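# Lift the weighted bar off its rack and hold it

## Task

Take hold of the weighted bar and raise the whole bar so that every part of it is at least three finger-widths above where it rested on its rack. Keep it gripped, motionless and touching nothing else at the end. The task fails if any motor of either hand still shows moving in hand_stopped_by at the end.

## Robot and tools

Robot: a humanoid upper body on a stand past the table's -x edge, facing +x, with two 7-joint arms. left_arm (on the +y side) ends in a five-finger left hand and right_arm (on the -y side) in a right hand. Knocking anything off the table fails the task. Hard contact or pressing between the two arms (any part, including wrists, brackets and fingers) must be avoided.

World frame: z = 0 is the table top and +z is up. +x runs across the table away from the robot. The table's near edge is at x = 0.18 m. Each shoulder sits about 0.28 m above the pelvis, 0.06 m toward +x and 0.10 m to its side. A hand point can reach at most 0.62 m from its shoulder.

Hand point: a spot 0.05 m in front of the palm, where the index pad meets the thumb tip in a pinch. Its axes are +z along the extended fingers and +y out of the palm. On the right hand +x points away from the thumb; on the left hand +x points toward the thumb. Straight fingers extend 0.06-0.07 m past the point. A wrist bracket on the little-finger side juts 0.03 m past the point along +y and can collide with things.

The row format is shared by execute_actions and move. A row is one flat list of 28 numbers, each in [-1, 1], covering both arms even if only one moves:
- left_arm dx, dy, dz, rx, ry, rz
- left_gripper little, ring, middle, index, thumb_bend, thumb_turn, force_limit, speed
- then the same 14 for right_arm / right_gripper

The six arm numbers are an offset, not a pose. They are expressed in the hand point's own axes and measured from the hand point's pose at the start of the action (for a call's first action, the last pose reported). 1.0 equals 0.6 m of travel or 180 degrees. rx, ry, rz form a single rotation vector. Each step the command is clipped to within 70 mm and 16 degrees of the measured pose, so large offsets may take more than one action.

The eight hand numbers are absolute targets:
- Fingers and thumb_bend: +1 straight, -1 fully curled.
- thumb_turn: +1 beside the palm, -1 across in front of it. A pinch is roughly index -0.22, thumb_bend -0.75, thumb_turn -0.57.
- force_limit maps -1 to 1 onto about 0 to 10 N at the fingertip (15 N for the thumb). It only stops closing motors.
- speed maps -1 to 1 onto near-zero up to full speed, which is 0.6 s for a full stroke. Close at -0.9 or slower for a gentle grip.

There is no 'unchanged' value for a hand. To keep a hand as it is, resend the last eight numbers used for it, or at first its hand_measured plus hand_force_limit and hand_speed. An optional 14 extra numbers in [0, 1] at the end of a row set per-joint stiffness scales (left 7, then right 7).

execute_actions(actions): a list of actions. Each action is a table of up to 15 rows, one per 1/30 s step. If there are fewer than 15 rows, the last row is repeated. Each row is an offset from the action's start pose, not from the previous row. An empty list just returns the current state and images.

move(target, speed, blocking): target is one 28-number row, offset from the pose in the last result. The hand numbers are sent at the start. speed is in m/s, 0.002-0.5 (default 0.25), and turning is capped at twice that in rad/s. Paths are straight, end together and last 0.5-10 s. They do not avoid obstacles or the other arm. Faster moves and targets set deeper past a contact hit harder. With blocking=false, the call returns after 0.5 s. Until a result shows the move has ended, use wait or stop; other moves and execute_actions are refused.

wait(seconds): 0-10 s, holding the last commands.

stop: brakes a running move; braking needs room.

zoom_image(camera, region): crops [x0, y0, x1, y1] in pixels, at most 504x504. Cameras are cam_head, cam_high, cam_left_wrist and cam_right_wrist, each 504x504.

show_instructions: shows reference images.

finished_scene(scene): ends the current scene (pass its number) and cannot be undone. The goal must still hold at that moment.

Results:
- Each arm's pose: position in metres and quaternion wxyz, in the world frame.
- 'Hand target' lines: where each arm is currently being driven.
- A move line giving the outcome: done, off_target, moving, held or fault. limits=paced means the pose was clipped; limits=held means a check blocked steps. The move line also gives distance to target.
- 'pose unreachable': the clearance check altered that arm's command.
- hand_measured, hand_stopped_by and hand_load_n: six values each, in motor order. hand_stopped_by is moving, target, force, stalled or fault. hand_load_n is positive when something pushes a finger open. Loads near 0 mean the grip is lost.
- Joint torques.
- Camera images, and warnings such as MOTOR HOT or OVER-TEMPERATURE FAULT.

Gripping the bar:
- With the thumb fully across the palm, the hand can wrap objects 0.035-0.08 m thick, which then sit on the wrist side of the hand point. Rotate the thumb before reaching the bar.
- A motor runs only when its target changes by 0.01 or more. It locks on arrival or at force_limit. If blocked, it reads moving for the time the stroke would take, then stalled.
- To tighten, raise force_limit and send a more-closed target. To loosen, send a more-open target.
- For the end condition, make sure every hand motor reads target, force or stalled, never moving.

Hazards:
- Contact torque at a joint's limit (23.5 N m, or 4.7 N m for wrist pitch and yaw; held weight counts) freezes that arm for 10 s.
- Long loaded holds heat motors. At 120 °C the arm drops.
- Avoid drops, slips, slams and heavy pushing.
- An arm that should stay put gets zero offsets.

Each tool is called after "Call:" as a command line: name --argument value for each argument, lists and objects as JSON in quotes; but a table of rows of numbers goes row by row, as --pt "numbers of a row", without its own name.

## Session

Call:
execute_actions --actions '[]'

Scene clock: 0.00 s.
left_arm: end_effector_position=(+0.2205, +0.1581, +0.3927) hand_measured=(+1.000, +1.000, +1.000, +1.000, +1.000, +1.000) hand_load_n=(+0.0, +0.0, +0.0, +0.0, +0.0, +0.0) hand_stopped_by=(target, target, target, target, target, target) hand_force_limit=0.00 hand_speed=-0.80 end_effector_quat_wxyz=(+0.131, +0.171, -0.017, +0.976) | right_arm: end_effector_position=(+0.1121, -0.1671, +0.4328) hand_measured=(+1.000, +1.000, +1.000, +1.000, +1.000, +1.000) hand_load_n=(+0.0, +0.0, +0.0, +0.0, +0.0, +0.0) hand_stopped_by=(target, target, target, target, target, target) hand_force_limit=0.00 hand_speed=-0.80 end_effector_quat_wxyz=(+0.995, -0.083, +0.037, +0.035)
Joint positions: left_arm=[-0.04   0.455  0.153 -0.376 -0.716 -1.023 -0.243] | right_arm=[-0.022 -0.526 -0.294 -0.613  0.743 -1.058  0.26 ]
Joint velocities: left_arm=[-0.002  0.     0.006  0.002 -0.006  0.     0.   ] | right_arm=[-0.002  0.002  0.006  0.002  0.     0.     0.   ]
Joint torques (N m, as the arm reports them, + toward a larger angle): no reading
Motor temperatures (°C, as the motors report them): left_arm=[36 42 47 38 37 30 29] | right_arm=[37 37 45 33 40 28 28]
Hand target (left_arm): +0.220, +0.158, +0.393; +0.131, +0.171, -0.017, +0.976
Hand target (right_arm): +0.112, -0.167, +0.433; +0.995, -0.083, +0.037, +0.035
Joint stiffness scale: left_arm=[1. 1. 1. 1. 1. 1. 1.] | right_arm=[1. 1. 1. 1. 1. 1. 1.]
camera_calibration (this result's frames):
cam_left_wrist: T_world_to_cam=[[0.384115, 0.922417, -0.0400298, -0.216628], [-0.910971, 0.371578, -0.179056, 0.222208], [-0.15029, 0.105244, 0.983024, -0.236991], [0, 0, 0, 1]] pos_world=[0.250018, 0.142195, 0.264084]
cam_right_wrist: T_world_to_cam=[[-0.214097, 0.968577, -0.126574, 0.242996], [-0.838327, -0.248704, -0.485134, 0.253398], [-0.501369, 0.00224475, 0.865231, -0.190721], [0, 0, 0, 1]] pos_world=[0.168833, -0.171911, 0.318707]

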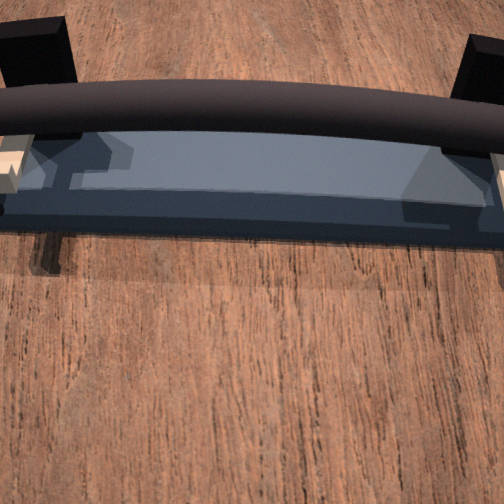

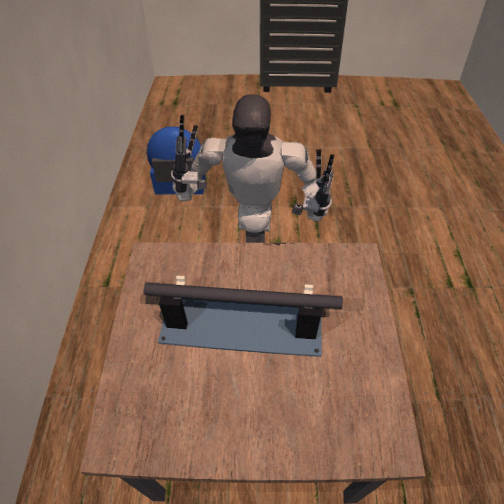

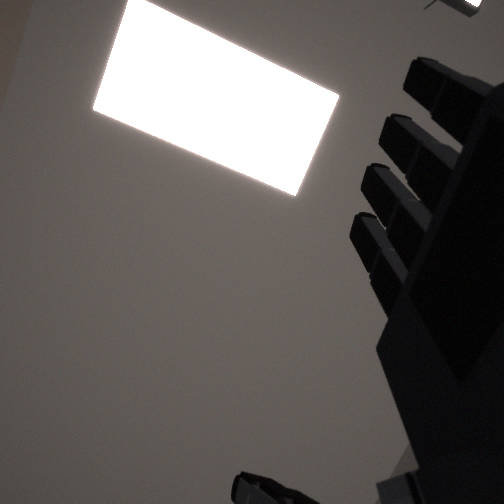

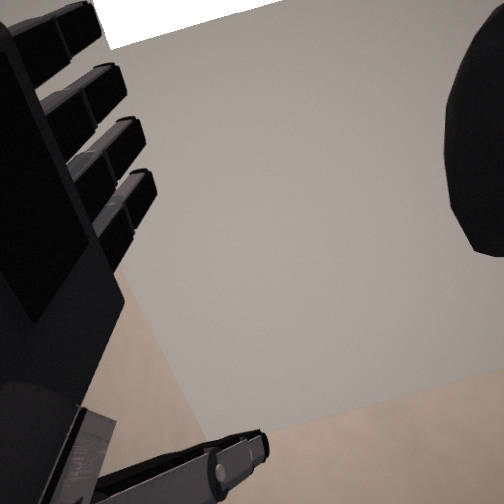

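Call:
move --target '[-0.601,0.037,-0.188,-0.439,-0.536,0.324,0.8,0.8,0.8,0.8,1,-1,1,-0.4,0.682,0.168,-0.375,-0.471,0.597,-0.214,0.8,0.8,0.8,0.8,1,-1,1,-0.4]' --speed 0.42

Scene clock: 4.77 s.
left_arm: end_effector_position=(+0.5021, +0.0625, +0.1728) hand_measured=(+0.800, +0.800, +0.800, +0.800, +1.000, -1.000) hand_load_n=(+0.0, +0.0, +0.0, +0.0, +0.0, +0.0) hand_stopped_by=(target, target, target, target, target, target) hand_force_limit=1.00 hand_speed=-0.40 end_effector_quat_wxyz=(-0.245, +0.641, -0.668, +0.287) | right_arm: end_effector_position=(+0.4881, -0.0682, +0.1499) hand_measured=(+0.800, +0.800, +0.800, +0.800, +1.000, -1.000) hand_load_n=(+0.0, +0.0, +0.0, +0.0, +0.0, +0.0) hand_stopped_by=(target, target, target, target, target, target) hand_force_limit=1.00 hand_speed=-0.40 end_effector_quat_wxyz=(-0.259, +0.633, -0.684, +0.253)
Joint positions: left_arm=[-1.608  0.679 -0.842  0.625  0.43   0.533 -1.073] | right_arm=[-1.587 -0.237  0.451  0.863 -0.944  0.476  1.133]
Joint velocities: left_arm=[0.017 0.    0.003 0.    0.003 0.    0.   ] | right_arm=[ 0.002  0.149 -0.396  0.14  -0.428 -0.182  0.08 ]
Joint torques (N m, as the arm reports them, + toward a larger angle): left_arm=[-7.9   2.27  1.72 -0.44  0.83 -0.09  0.61] | right_arm=[-4.79 -2.24 -1.19 -1.46 -0.77 -0.16 -0.33]
Motor temperatures (°C, as the motors report them): left_arm=[37 43 48 39 37 30 29] | right_arm=[39 37 45 33 40 28 28]
Hand target (left_arm): +0.502, +0.062, +0.173; -0.245, +0.640, -0.669, +0.286
Hand target (right_arm): +0.488, -0.068, +0.150; -0.257, +0.635, -0.684, +0.253
Off the commanded pose (left_arm): 0.011 m, 3 deg.
Off the commanded pose (right_arm): 0.019 m, 4 deg.
Joint stiffness scale: left_arm=[1. 1. 1. 1. 1. 1. 1.] | right_arm=[1. 1. 1. 1. 1. 1. 1.]
joint sent to its limit (left arm) — the command would take joint 1 (shoulder pitch) past its lower limit, so that joint was sent only as far as its limit.
joint sent to its limit (right arm) — the command would take joint 1 (shoulder pitch) past its lower limit, so that joint was sent only as far as its limit.
move: off_target (left_arm, right_arm)
camera_calibration (this result's frames):
cam_left_wrist: T_world_to_cam=[[0.730451, 0.117252, 0.672824, -0.492192], [-0.306992, -0.823649, 0.476821, 0.133088], [0.610079, -0.554846, -0.56564, -0.0414044], [0, 0, 0, 1]] pos_world=[0.425639, 0.144355, 0.24428]
cam_right_wrist: T_world_to_cam=[[-0.703723, 0.210492, -0.678577, 0.461837], [-0.261506, 0.811314, 0.522862, 0.0956426], [0.660597, 0.545402, -0.515896, -0.0806928], [0, 0, 0, 1]] pos_world=[0.403322, -0.130799, 0.221755]

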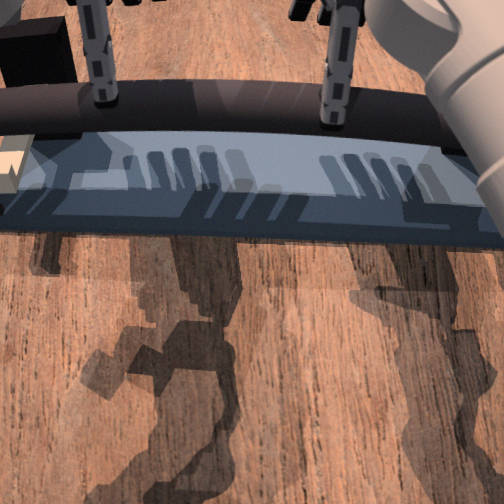

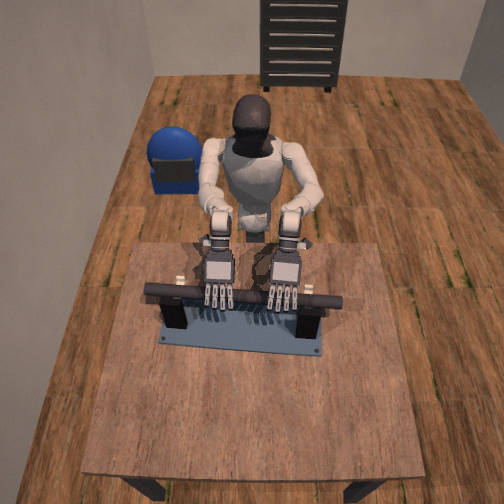

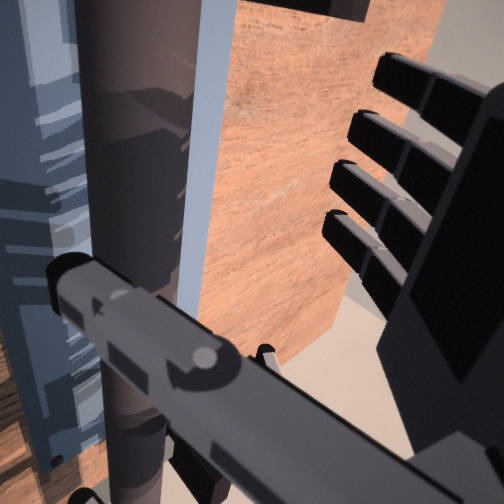

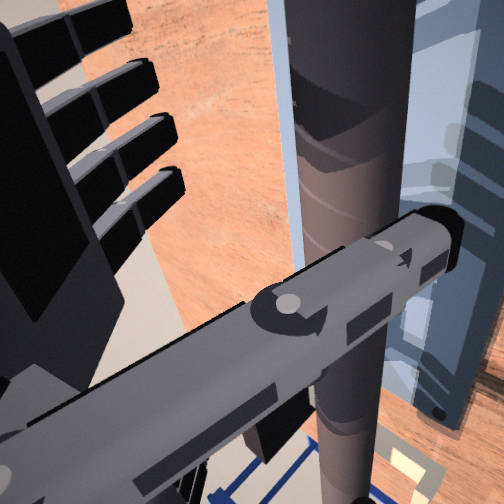

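Call:
move --target '[0.015,0.103,0.104,0.004,-0.002,0.016,0.8,0.8,0.8,0.8,1,-1,1,-0.4,0.036,0.07,0.083,0.015,0.013,-0.002,0.8,0.8,0.8,0.8,1,-1,1,-0.4]' --speed 0.1

Scene clock: 6.67 s.
left_arm: end_effector_position=(+0.5019, +0.0504, +0.0843) hand_measured=(+0.800, +0.800, +0.800, +0.800, +1.000, -1.000) hand_load_n=(+0.0, +0.0, +0.0, +0.0, +0.0, +0.0) hand_stopped_by=(target, target, target, target, target, target) hand_force_limit=1.00 hand_speed=-0.40 end_effector_quat_wxyz=(-0.258, +0.624, -0.682, +0.280) | right_arm: end_effector_position=(+0.4901, -0.0909, +0.0830) hand_measured=(+0.800, +0.800, +0.800, +0.800, +1.000, -1.000) hand_load_n=(+0.0, +0.0, +0.0, +0.0, +0.0, +0.0) hand_stopped_by=(target, target, target, target, target, target) hand_force_limit=1.00 hand_speed=-0.40 end_effector_quat_wxyz=(-0.257, +0.621, -0.685, +0.282)
Joint positions: left_arm=[-1.412  0.554 -0.892  0.677  0.444  0.522 -0.813] | right_arm=[-1.369 -0.224  0.449  0.819 -0.986  0.475  0.929]
Joint velocities: left_arm=[ 0.002 -0.003  0.003  0.008 -0.005 -0.002  0.002] | right_arm=[ 0.006  0.002  0.    -0.012  0.012  0.     0.   ]
Joint torques (N m, as the arm reports them, + toward a larger angle): left_arm=[-7.99  2.36  1.26 -0.63  0.77 -0.05  0.91] | right_arm=[-4.56 -2.39 -0.41 -2.03 -0.65 -0.07 -0.54]
Motor temperatures (°C, as the motors report them): left_arm=[39 43 48 39 37 30 29] | right_arm=[40 37 45 33 40 28 28]
Hand target (left_arm): +0.503, +0.051, +0.085; +0.261, -0.622, +0.683, -0.281
Hand target (right_arm): +0.491, -0.090, +0.084; +0.258, -0.622, +0.682, -0.283
Off the commanded pose (left_arm): 0.002 m, 0 deg.
Off the commanded pose (right_arm): 0.003 m, 1 deg.
Joint stiffness scale: left_arm=[1. 1. 1. 1. 1. 1. 1.] | right_arm=[1. 1. 1. 1. 1. 1. 1.]
move: done
camera_calibration (this result's frames):
cam_left_wrist: T_world_to_cam=[[0.724864, 0.0664663, 0.685678, -0.426711], [-0.337726, -0.833232, 0.437796, 0.184418], [0.600427, -0.548914, -0.581533, -0.0921586], [0, 0, 0, 1]] pos_world=[0.426925, 0.131438, 0.158255]
cam_right_wrist: T_world_to_cam=[[-0.668511, 0.208678, -0.713825, 0.408195], [-0.254312, 0.837822, 0.483094, 0.151701], [0.698869, 0.504488, -0.507024, -0.127409], [0, 0, 0, 1]] pos_world=[0.400505, -0.148003, 0.153495]

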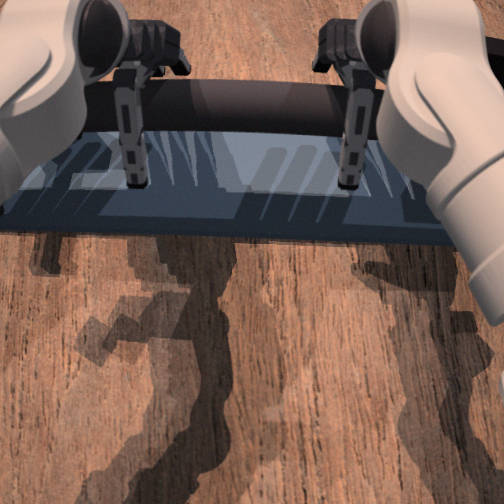

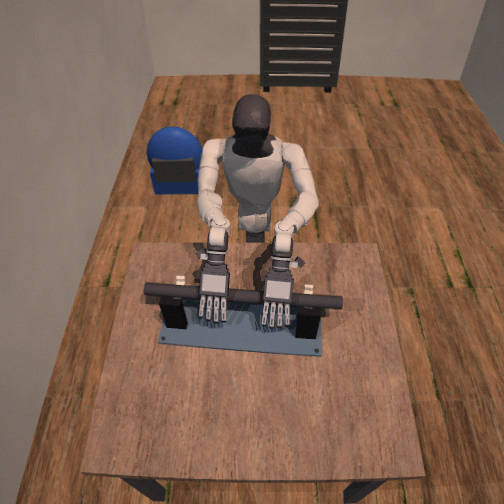

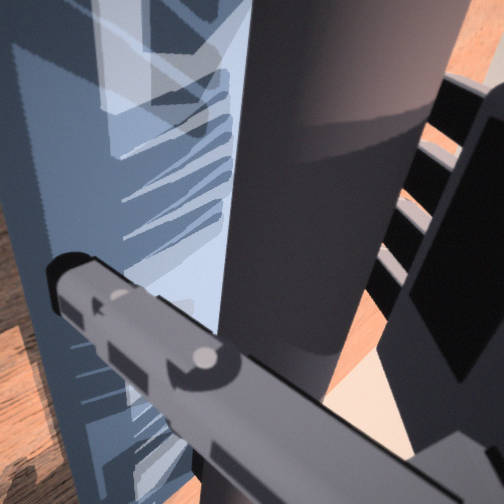

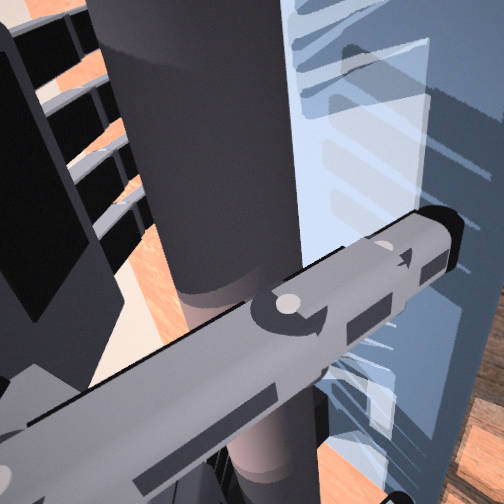

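Call:
move --target '[0,0.029,0.025,0,0,0,0.4,0.4,0.4,0.4,1,-1,1,-0.5,0,0.037,0.037,0,0,0,0.4,0.4,0.4,0.4,1,-1,1,-0.5]' --speed 0.05

Call:
execute_actions --actions '[[[0,0.004,0,0,0,0,-1,-1,-1,-1,0.6,-1,1,-0.2,0,0.004,0,0,0,0,-1,-1,-1,-1,0.6,-1,1,-0.2]],[[0,0,0,0,0,0,-1,-1,-1,-1,-1,-1,1,-0.2,0,0,0,0,0,0,-1,-1,-1,-1,-1,-1,1,-0.2]],[[0,0,0,0,0,0,-0.97,-0.97,-0.97,-0.97,-0.97,-1,1,-0.4,0,0,0,0,0,0,-0.97,-0.97,-0.97,-0.97,-0.97,-1,1,-0.4]]]'

Scene clock: 8.47 s.
left_arm: end_effector_position=(+0.5017, +0.0510, +0.0630) hand_measured=(+0.400, +0.400, +0.400, +0.400, +1.000, -1.000) hand_load_n=(+0.0, +0.0, +0.0, +0.0, +0.0, +0.0) hand_stopped_by=(target, target, target, target, target, target) hand_force_limit=1.00 hand_speed=-0.50 end_effector_quat_wxyz=(-0.260, +0.624, -0.681, +0.281) | right_arm: end_effector_position=(+0.4916, -0.0921, +0.0529) hand_measured=(+0.400, +0.400, +0.400, +0.400, +1.000, -1.000) hand_load_n=(+0.0, +0.0, +0.0, +0.0, +0.0, +0.0) hand_stopped_by=(target, target, target, target, target, target) hand_force_limit=1.00 hand_speed=-0.50 end_effector_quat_wxyz=(-0.258, +0.620, -0.684, +0.285)
Joint positions: left_arm=[-1.367  0.522 -0.892  0.725  0.444  0.497 -0.738] | right_arm=[-1.342 -0.178  0.429  0.949 -0.977  0.425  0.782]
Joint velocities: left_arm=[ 0.006 -0.003  0.002  0.002  0.014  0.     0.   ] | right_arm=[0.    0.002 0.002 0.003 0.003 0.    0.   ]
Joint torques (N m, as the arm reports them, + toward a larger angle): left_arm=[-7.62  2.21  1.14 -0.68  0.58 -0.04  0.68] | right_arm=[-4.55 -2.41 -0.85 -1.69 -0.48 -0.1  -0.4 ]
Motor temperatures (°C, as the motors report them): left_arm=[40 43 48 39 37 30 29] | right_arm=[42 37 45 33 40 28 28]
Hand target (left_arm): +0.501, +0.051, +0.061; +0.258, -0.623, +0.683, -0.280
Hand target (right_arm): +0.490, -0.091, +0.051; +0.258, -0.620, +0.686, -0.281
Off the commanded pose (left_arm): 0.002 m, 0 deg.
Off the commanded pose (right_arm): 0.002 m, 0 deg.
Joint stiffness scale: left_arm=[1. 1. 1. 1. 1. 1. 1.] | right_arm=[1. 1. 1. 1. 1. 1. 1.]
move: done
camera_calibration (this result's frames):
cam_left_wrist: T_world_to_cam=[[0.721361, 0.0678915, 0.689224, -0.410614], [-0.33823, -0.833895, 0.436143, 0.194538], [0.60435, -0.547732, -0.578576, -0.106349], [0, 0, 0, 1]] pos_world=[0.426271, 0.131851, 0.136628]
cam_right_wrist: T_world_to_cam=[[-0.663614, 0.208149, -0.718534, 0.385745], [-0.25531, 0.839821, 0.47908, 0.16856], [0.70316, 0.501373, -0.504174, -0.145619], [0, 0, 0, 1]] pos_world=[0.401414, -0.148843, 0.123]

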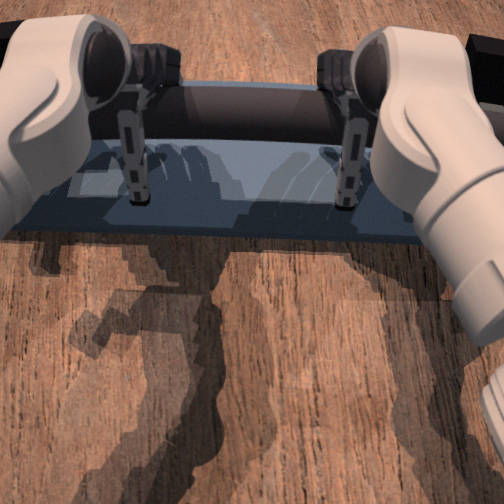

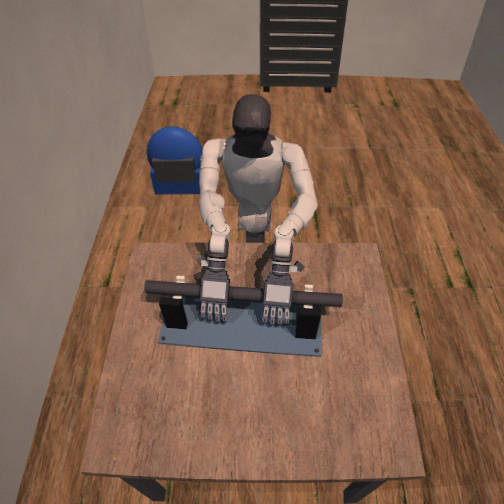

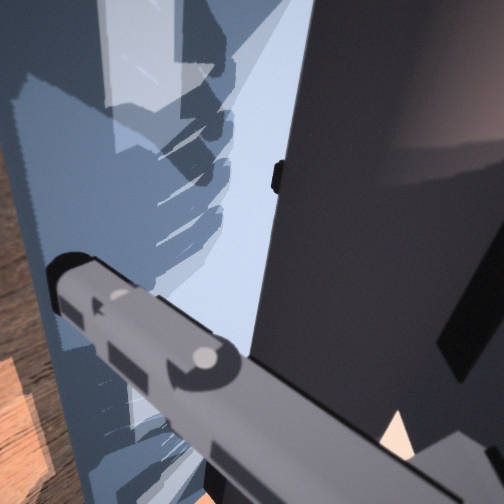

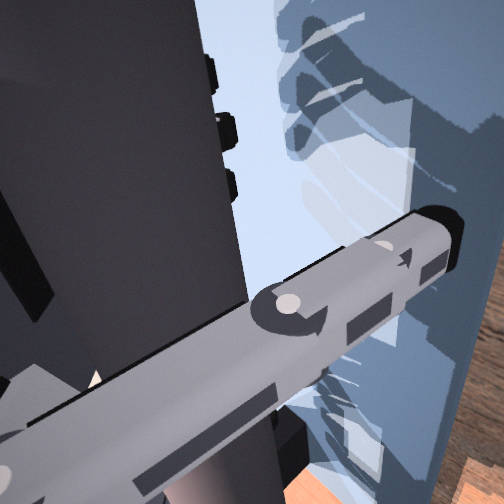

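Scene clock: 9.97 s.
left_arm: end_effector_position=(+0.5002, +0.0497, +0.0602) hand_measured=(-0.806, -0.782, -0.774, -0.766, +0.074, -1.000) hand_load_n=(+11.5, +10.0, +11.0, +11.0, +14.5, +2.5) hand_stopped_by=(force, force, force, force, force, target) hand_force_limit=1.00 hand_speed=-0.40 end_effector_quat_wxyz=(-0.257, +0.627, -0.678, +0.284) | right_arm: end_effector_position=(+0.4890, -0.0901, +0.0508) hand_measured=(-0.796, -0.786, -0.788, -0.800, +0.176, -1.000) hand_load_n=(+11.5, +10.5, +10.0, +12.5, +15.0, +2.0) hand_stopped_by=(force, force, force, force, force, target) hand_force_limit=1.00 hand_speed=-0.40 end_effector_quat_wxyz=(-0.259, +0.622, -0.684, +0.280)
Joint positions: left_arm=[-1.354  0.523 -0.889  0.711  0.436  0.51  -0.728] | right_arm=[-1.328 -0.18   0.43   0.927 -0.975  0.425  0.791]
Joint velocities: left_arm=[-0.006 -0.003  0.003  0.003  0.     0.     0.   ] | right_arm=[ 0.     0.011 -0.009  0.002  0.006  0.     0.   ]
Joint torques (N m, as the arm reports them, + toward a larger angle): left_arm=[-7.72  2.36  1.28 -0.91  0.59  0.06  0.7 ] | right_arm=[-4.47 -2.54 -0.73 -2.26 -0.48  0.09 -0.53]
Motor temperatures (°C, as the motors report them): left_arm=[41 43 48 39 37 30 29] | right_arm=[43 37 45 33 40 28 28]
Hand target (left_arm): +0.500, +0.050, +0.060; -0.257, +0.627, -0.678, +0.284
Hand target (right_arm): +0.489, -0.090, +0.051; +0.259, -0.621, +0.684, -0.281
Off the commanded pose (left_arm): 0.000 m, 0 deg.
Off the commanded pose (right_arm): 0.000 m, 0 deg.
Joint stiffness scale: left_arm=[1. 1. 1. 1. 1. 1. 1.] | right_arm=[1. 1. 1. 1. 1. 1. 1.]
camera_calibration (this result's frames):
cam_left_wrist: T_world_to_cam=[[0.721726, 0.0798114, 0.687562, -0.408201], [-0.333199, -0.830609, 0.446171, 0.190876], [0.606705, -0.551108, -0.572879, -0.109128], [0, 0, 0, 1]] pos_world=[0.424417, 0.130981, 0.132983]
cam_right_wrist: T_world_to_cam=[[-0.669292, 0.208056, -0.713274, 0.384587], [-0.258404, 0.834885, 0.485999, 0.167923], [0.696617, 0.509588, -0.50502, -0.141886], [0, 0, 0, 1]] pos_world=[0.399633, -0.147908, 0.12105]

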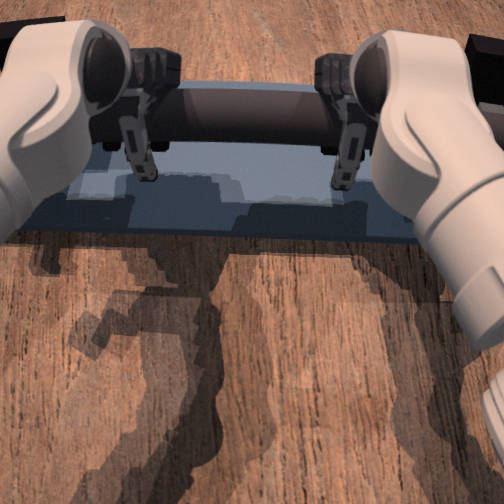

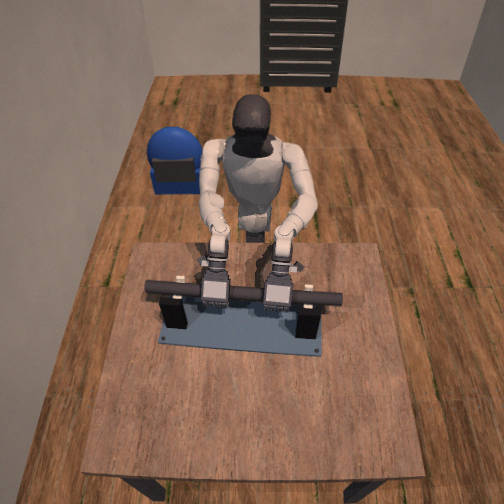

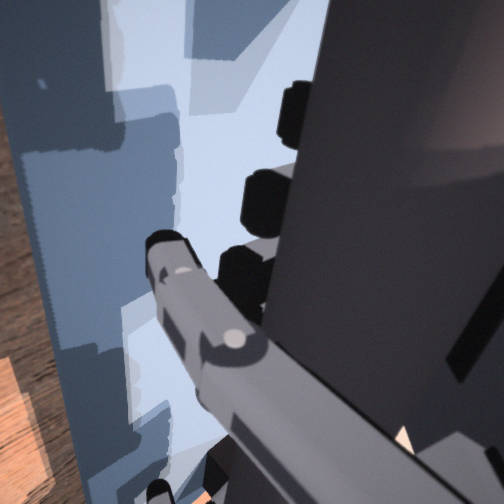

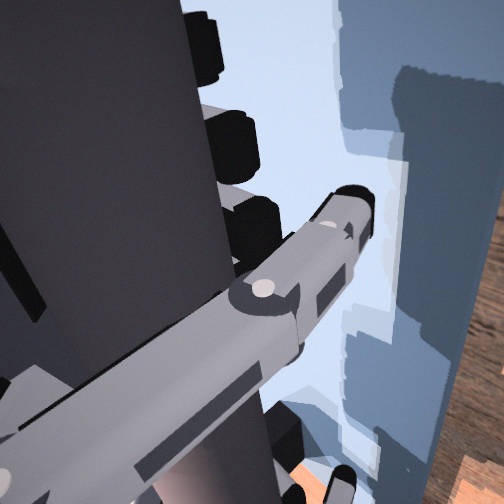

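Call:
move --target '[0,-0.1,-0.12,0.025,0,0,-0.97,-0.97,-0.97,-0.97,-0.97,-1,1,-0.4,0,-0.1,-0.12,0.025,0,0,-0.97,-0.97,-0.97,-0.97,-0.97,-1,1,-0.4]' --speed 0.06

Call:
wait --seconds 1.5

Scene clock: 16.23 s.
left_arm: end_effector_position=(+0.4902, +0.0506, +0.1547) hand_measured=(-0.806, -0.782, -0.774, -0.764, +0.074, -1.000) hand_load_n=(+11.0, +10.0, +11.5, +12.0, +14.5, +2.5) hand_stopped_by=(force, force, force, force, force, target) hand_force_limit=1.00 hand_speed=-0.40 end_effector_quat_wxyz=(-0.277, +0.618, -0.665, +0.316) | right_arm: end_effector_position=(+0.4812, -0.0898, +0.1471) hand_measured=(-0.796, -0.786, -0.788, -0.800, +0.176, -1.000) hand_load_n=(+8.5, +9.5, +10.5, +15.5, +13.5, +4.5) hand_stopped_by=(force, force, force, force, force, target) hand_force_limit=1.00 hand_speed=-0.40 end_effector_quat_wxyz=(-0.284, +0.613, -0.669, +0.310)
Joint positions: left_arm=[-1.466  0.74  -0.883  0.273  0.445  0.752 -0.975] | right_arm=[-1.367 -0.34   0.5    0.437 -1.05   0.623  1.182]
Joint velocities: left_arm=[ 0.006  0.002 -0.002  0.002 -0.011  0.001  0.   ] | right_arm=[ 0.008  0.011  0.017 -0.002  0.002  0.     0.   ]
Joint torques (N m, as the arm reports them, + toward a larger angle): left_arm=[-13.     2.9    5.79  -1.9    1.48   0.83   2.6 ] | right_arm=[-7.98 -3.19 -2.89 -3.58 -1.41  0.69 -1.57]
Motor temperatures (°C, as the motors report them): left_arm=[48 43 49 39 37 30 30] | right_arm=[50 37 45 34 40 28 29]
Hand target (left_arm): +0.491, +0.052, +0.154; -0.280, +0.619, -0.664, +0.314
Hand target (right_arm): +0.480, -0.091, +0.145; +0.279, -0.613, +0.670, -0.312
Off the commanded pose (left_arm): 0.002 m, 1 deg.
Off the commanded pose (right_arm): 0.003 m, 1 deg.
Joint stiffness scale: left_arm=[1. 1. 1. 1. 1. 1. 1.] | right_arm=[1. 1. 1. 1. 1. 1. 1.]
move: done
camera_calibration (this result's frames):
cam_left_wrist: T_world_to_cam=[[0.665855, 0.0929467, 0.740269, -0.447443], [-0.369086, -0.821257, 0.4351, 0.165002], [0.648393, -0.562936, -0.512533, -0.0775827], [0, 0, 0, 1]] pos_world=[0.409136, 0.133423, 0.219672]
cam_right_wrist: T_world_to_cam=[[-0.608102, 0.194826, -0.76958, 0.425586], [-0.300631, 0.8407, 0.450382, 0.144953], [0.734733, 0.505238, -0.452661, -0.114365], [0, 0, 0, 1]] pos_world=[0.386405, -0.146996, 0.21047]

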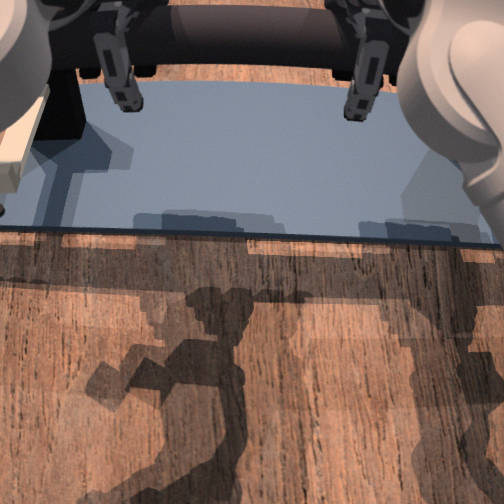

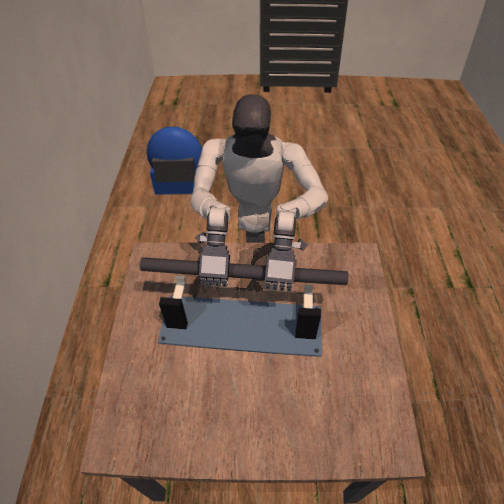

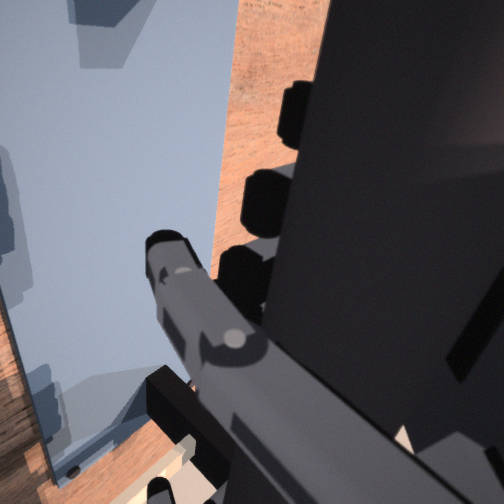

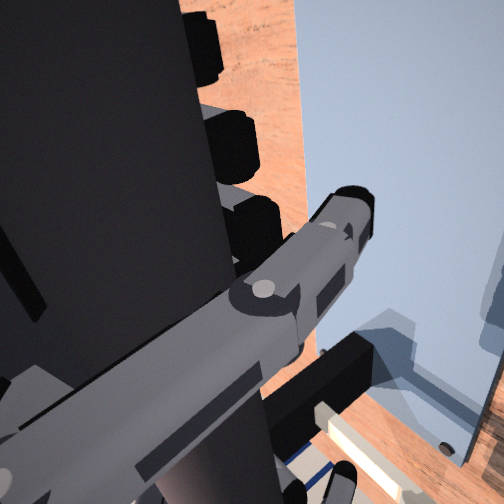

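Scene clock: 17.73 s.
left_arm: end_effector_position=(+0.4902, +0.0506, +0.1547) hand_measured=(-0.806, -0.782, -0.774, -0.764, +0.074, -1.000) hand_load_n=(+11.0, +10.0, +11.5, +12.0, +14.5, +2.5) hand_stopped_by=(force, force, force, force, force, target) hand_force_limit=1.00 hand_speed=-0.40 end_effector_quat_wxyz=(-0.277, +0.618, -0.665, +0.316) | right_arm: end_effector_position=(+0.4812, -0.0898, +0.1471) hand_measured=(-0.796, -0.786, -0.788, -0.800, +0.176, -1.000) hand_load_n=(+8.5, +9.5, +10.5, +15.5, +13.5, +4.5) hand_stopped_by=(force, force, force, force, force, target) hand_force_limit=1.00 hand_speed=-0.40 end_effector_quat_wxyz=(-0.284, +0.613, -0.669, +0.310)
Joint positions: left_arm=[-1.466  0.74  -0.883  0.273  0.445  0.752 -0.975] | right_arm=[-1.367 -0.34   0.5    0.437 -1.05   0.623  1.182]
Joint velocities: left_arm=[ 0.008  0.002 -0.014  0.012 -0.002  0.     0.   ] | right_arm=[-0.002 -0.002 -0.005 -0.011  0.005  0.     0.   ]
Joint torques (N m, as the arm reports them, + toward a larger angle): left_arm=[-13.06   2.94   5.76  -1.93   1.5    0.84   2.59] | right_arm=[-8.07 -3.33 -3.19 -3.61 -1.13  0.68 -1.56]
Motor temperatures (°C, as the motors report them): left_arm=[51 43 50 39 37 30 31] | right_arm=[54 38 46 34 40 29 30]
Hand target (left_arm): +0.491, +0.052, +0.154; -0.280, +0.619, -0.664, +0.314
Hand target (right_arm): +0.480, -0.091, +0.145; +0.279, -0.613, +0.670, -0.312
Off the commanded pose (left_arm): 0.002 m, 1 deg.
Off the commanded pose (right_arm): 0.003 m, 1 deg.
Joint stiffness scale: left_arm=[1. 1. 1. 1. 1. 1. 1.] | right_arm=[1. 1. 1. 1. 1. 1. 1.]
wait: 1.50 s; at rest by 0.17 s
camera_calibration (this result's frames):
cam_left_wrist: T_world_to_cam=[[0.665851, 0.0929572, 0.740271, -0.447441], [-0.369077, -0.821261, 0.4351, 0.164996], [0.648402, -0.562929, -0.512529, -0.0775878], [0, 0, 0, 1]] pos_world=[0.409133, 0.133421, 0.219672]
cam_right_wrist: T_world_to_cam=[[-0.608099, 0.194822, -0.769584, 0.425585], [-0.300634, 0.840702, 0.450377, 0.144954], [0.734734, 0.505237, -0.45266, -0.114366], [0, 0, 0, 1]] pos_world=[0.386404, -0.146994, 0.21047]

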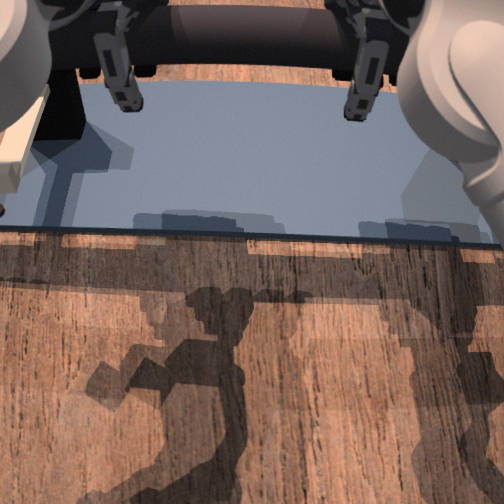

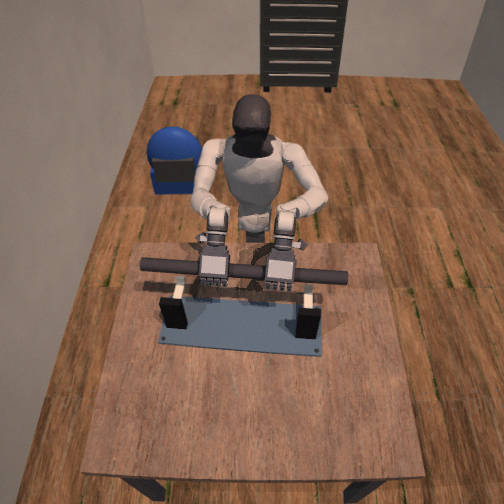

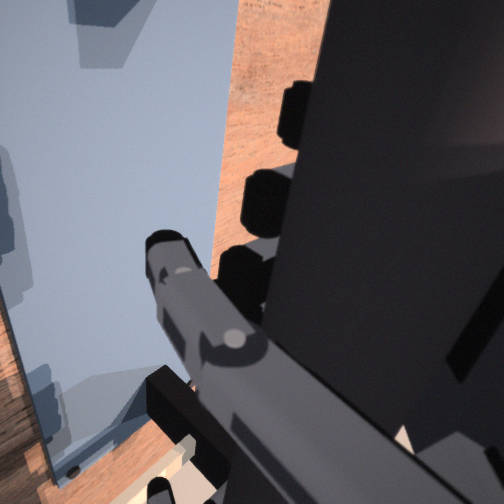

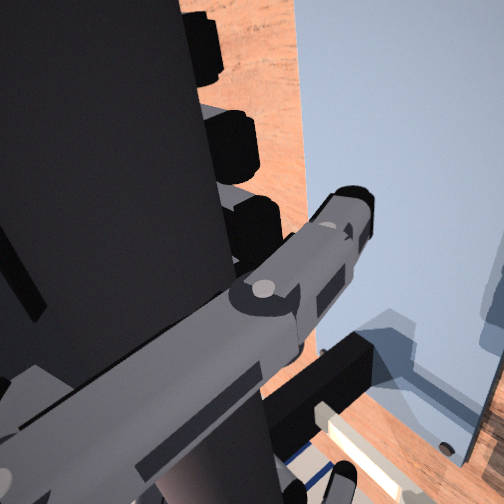

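Call:
finished_scene --scene 2

The scene is finished: the task was done.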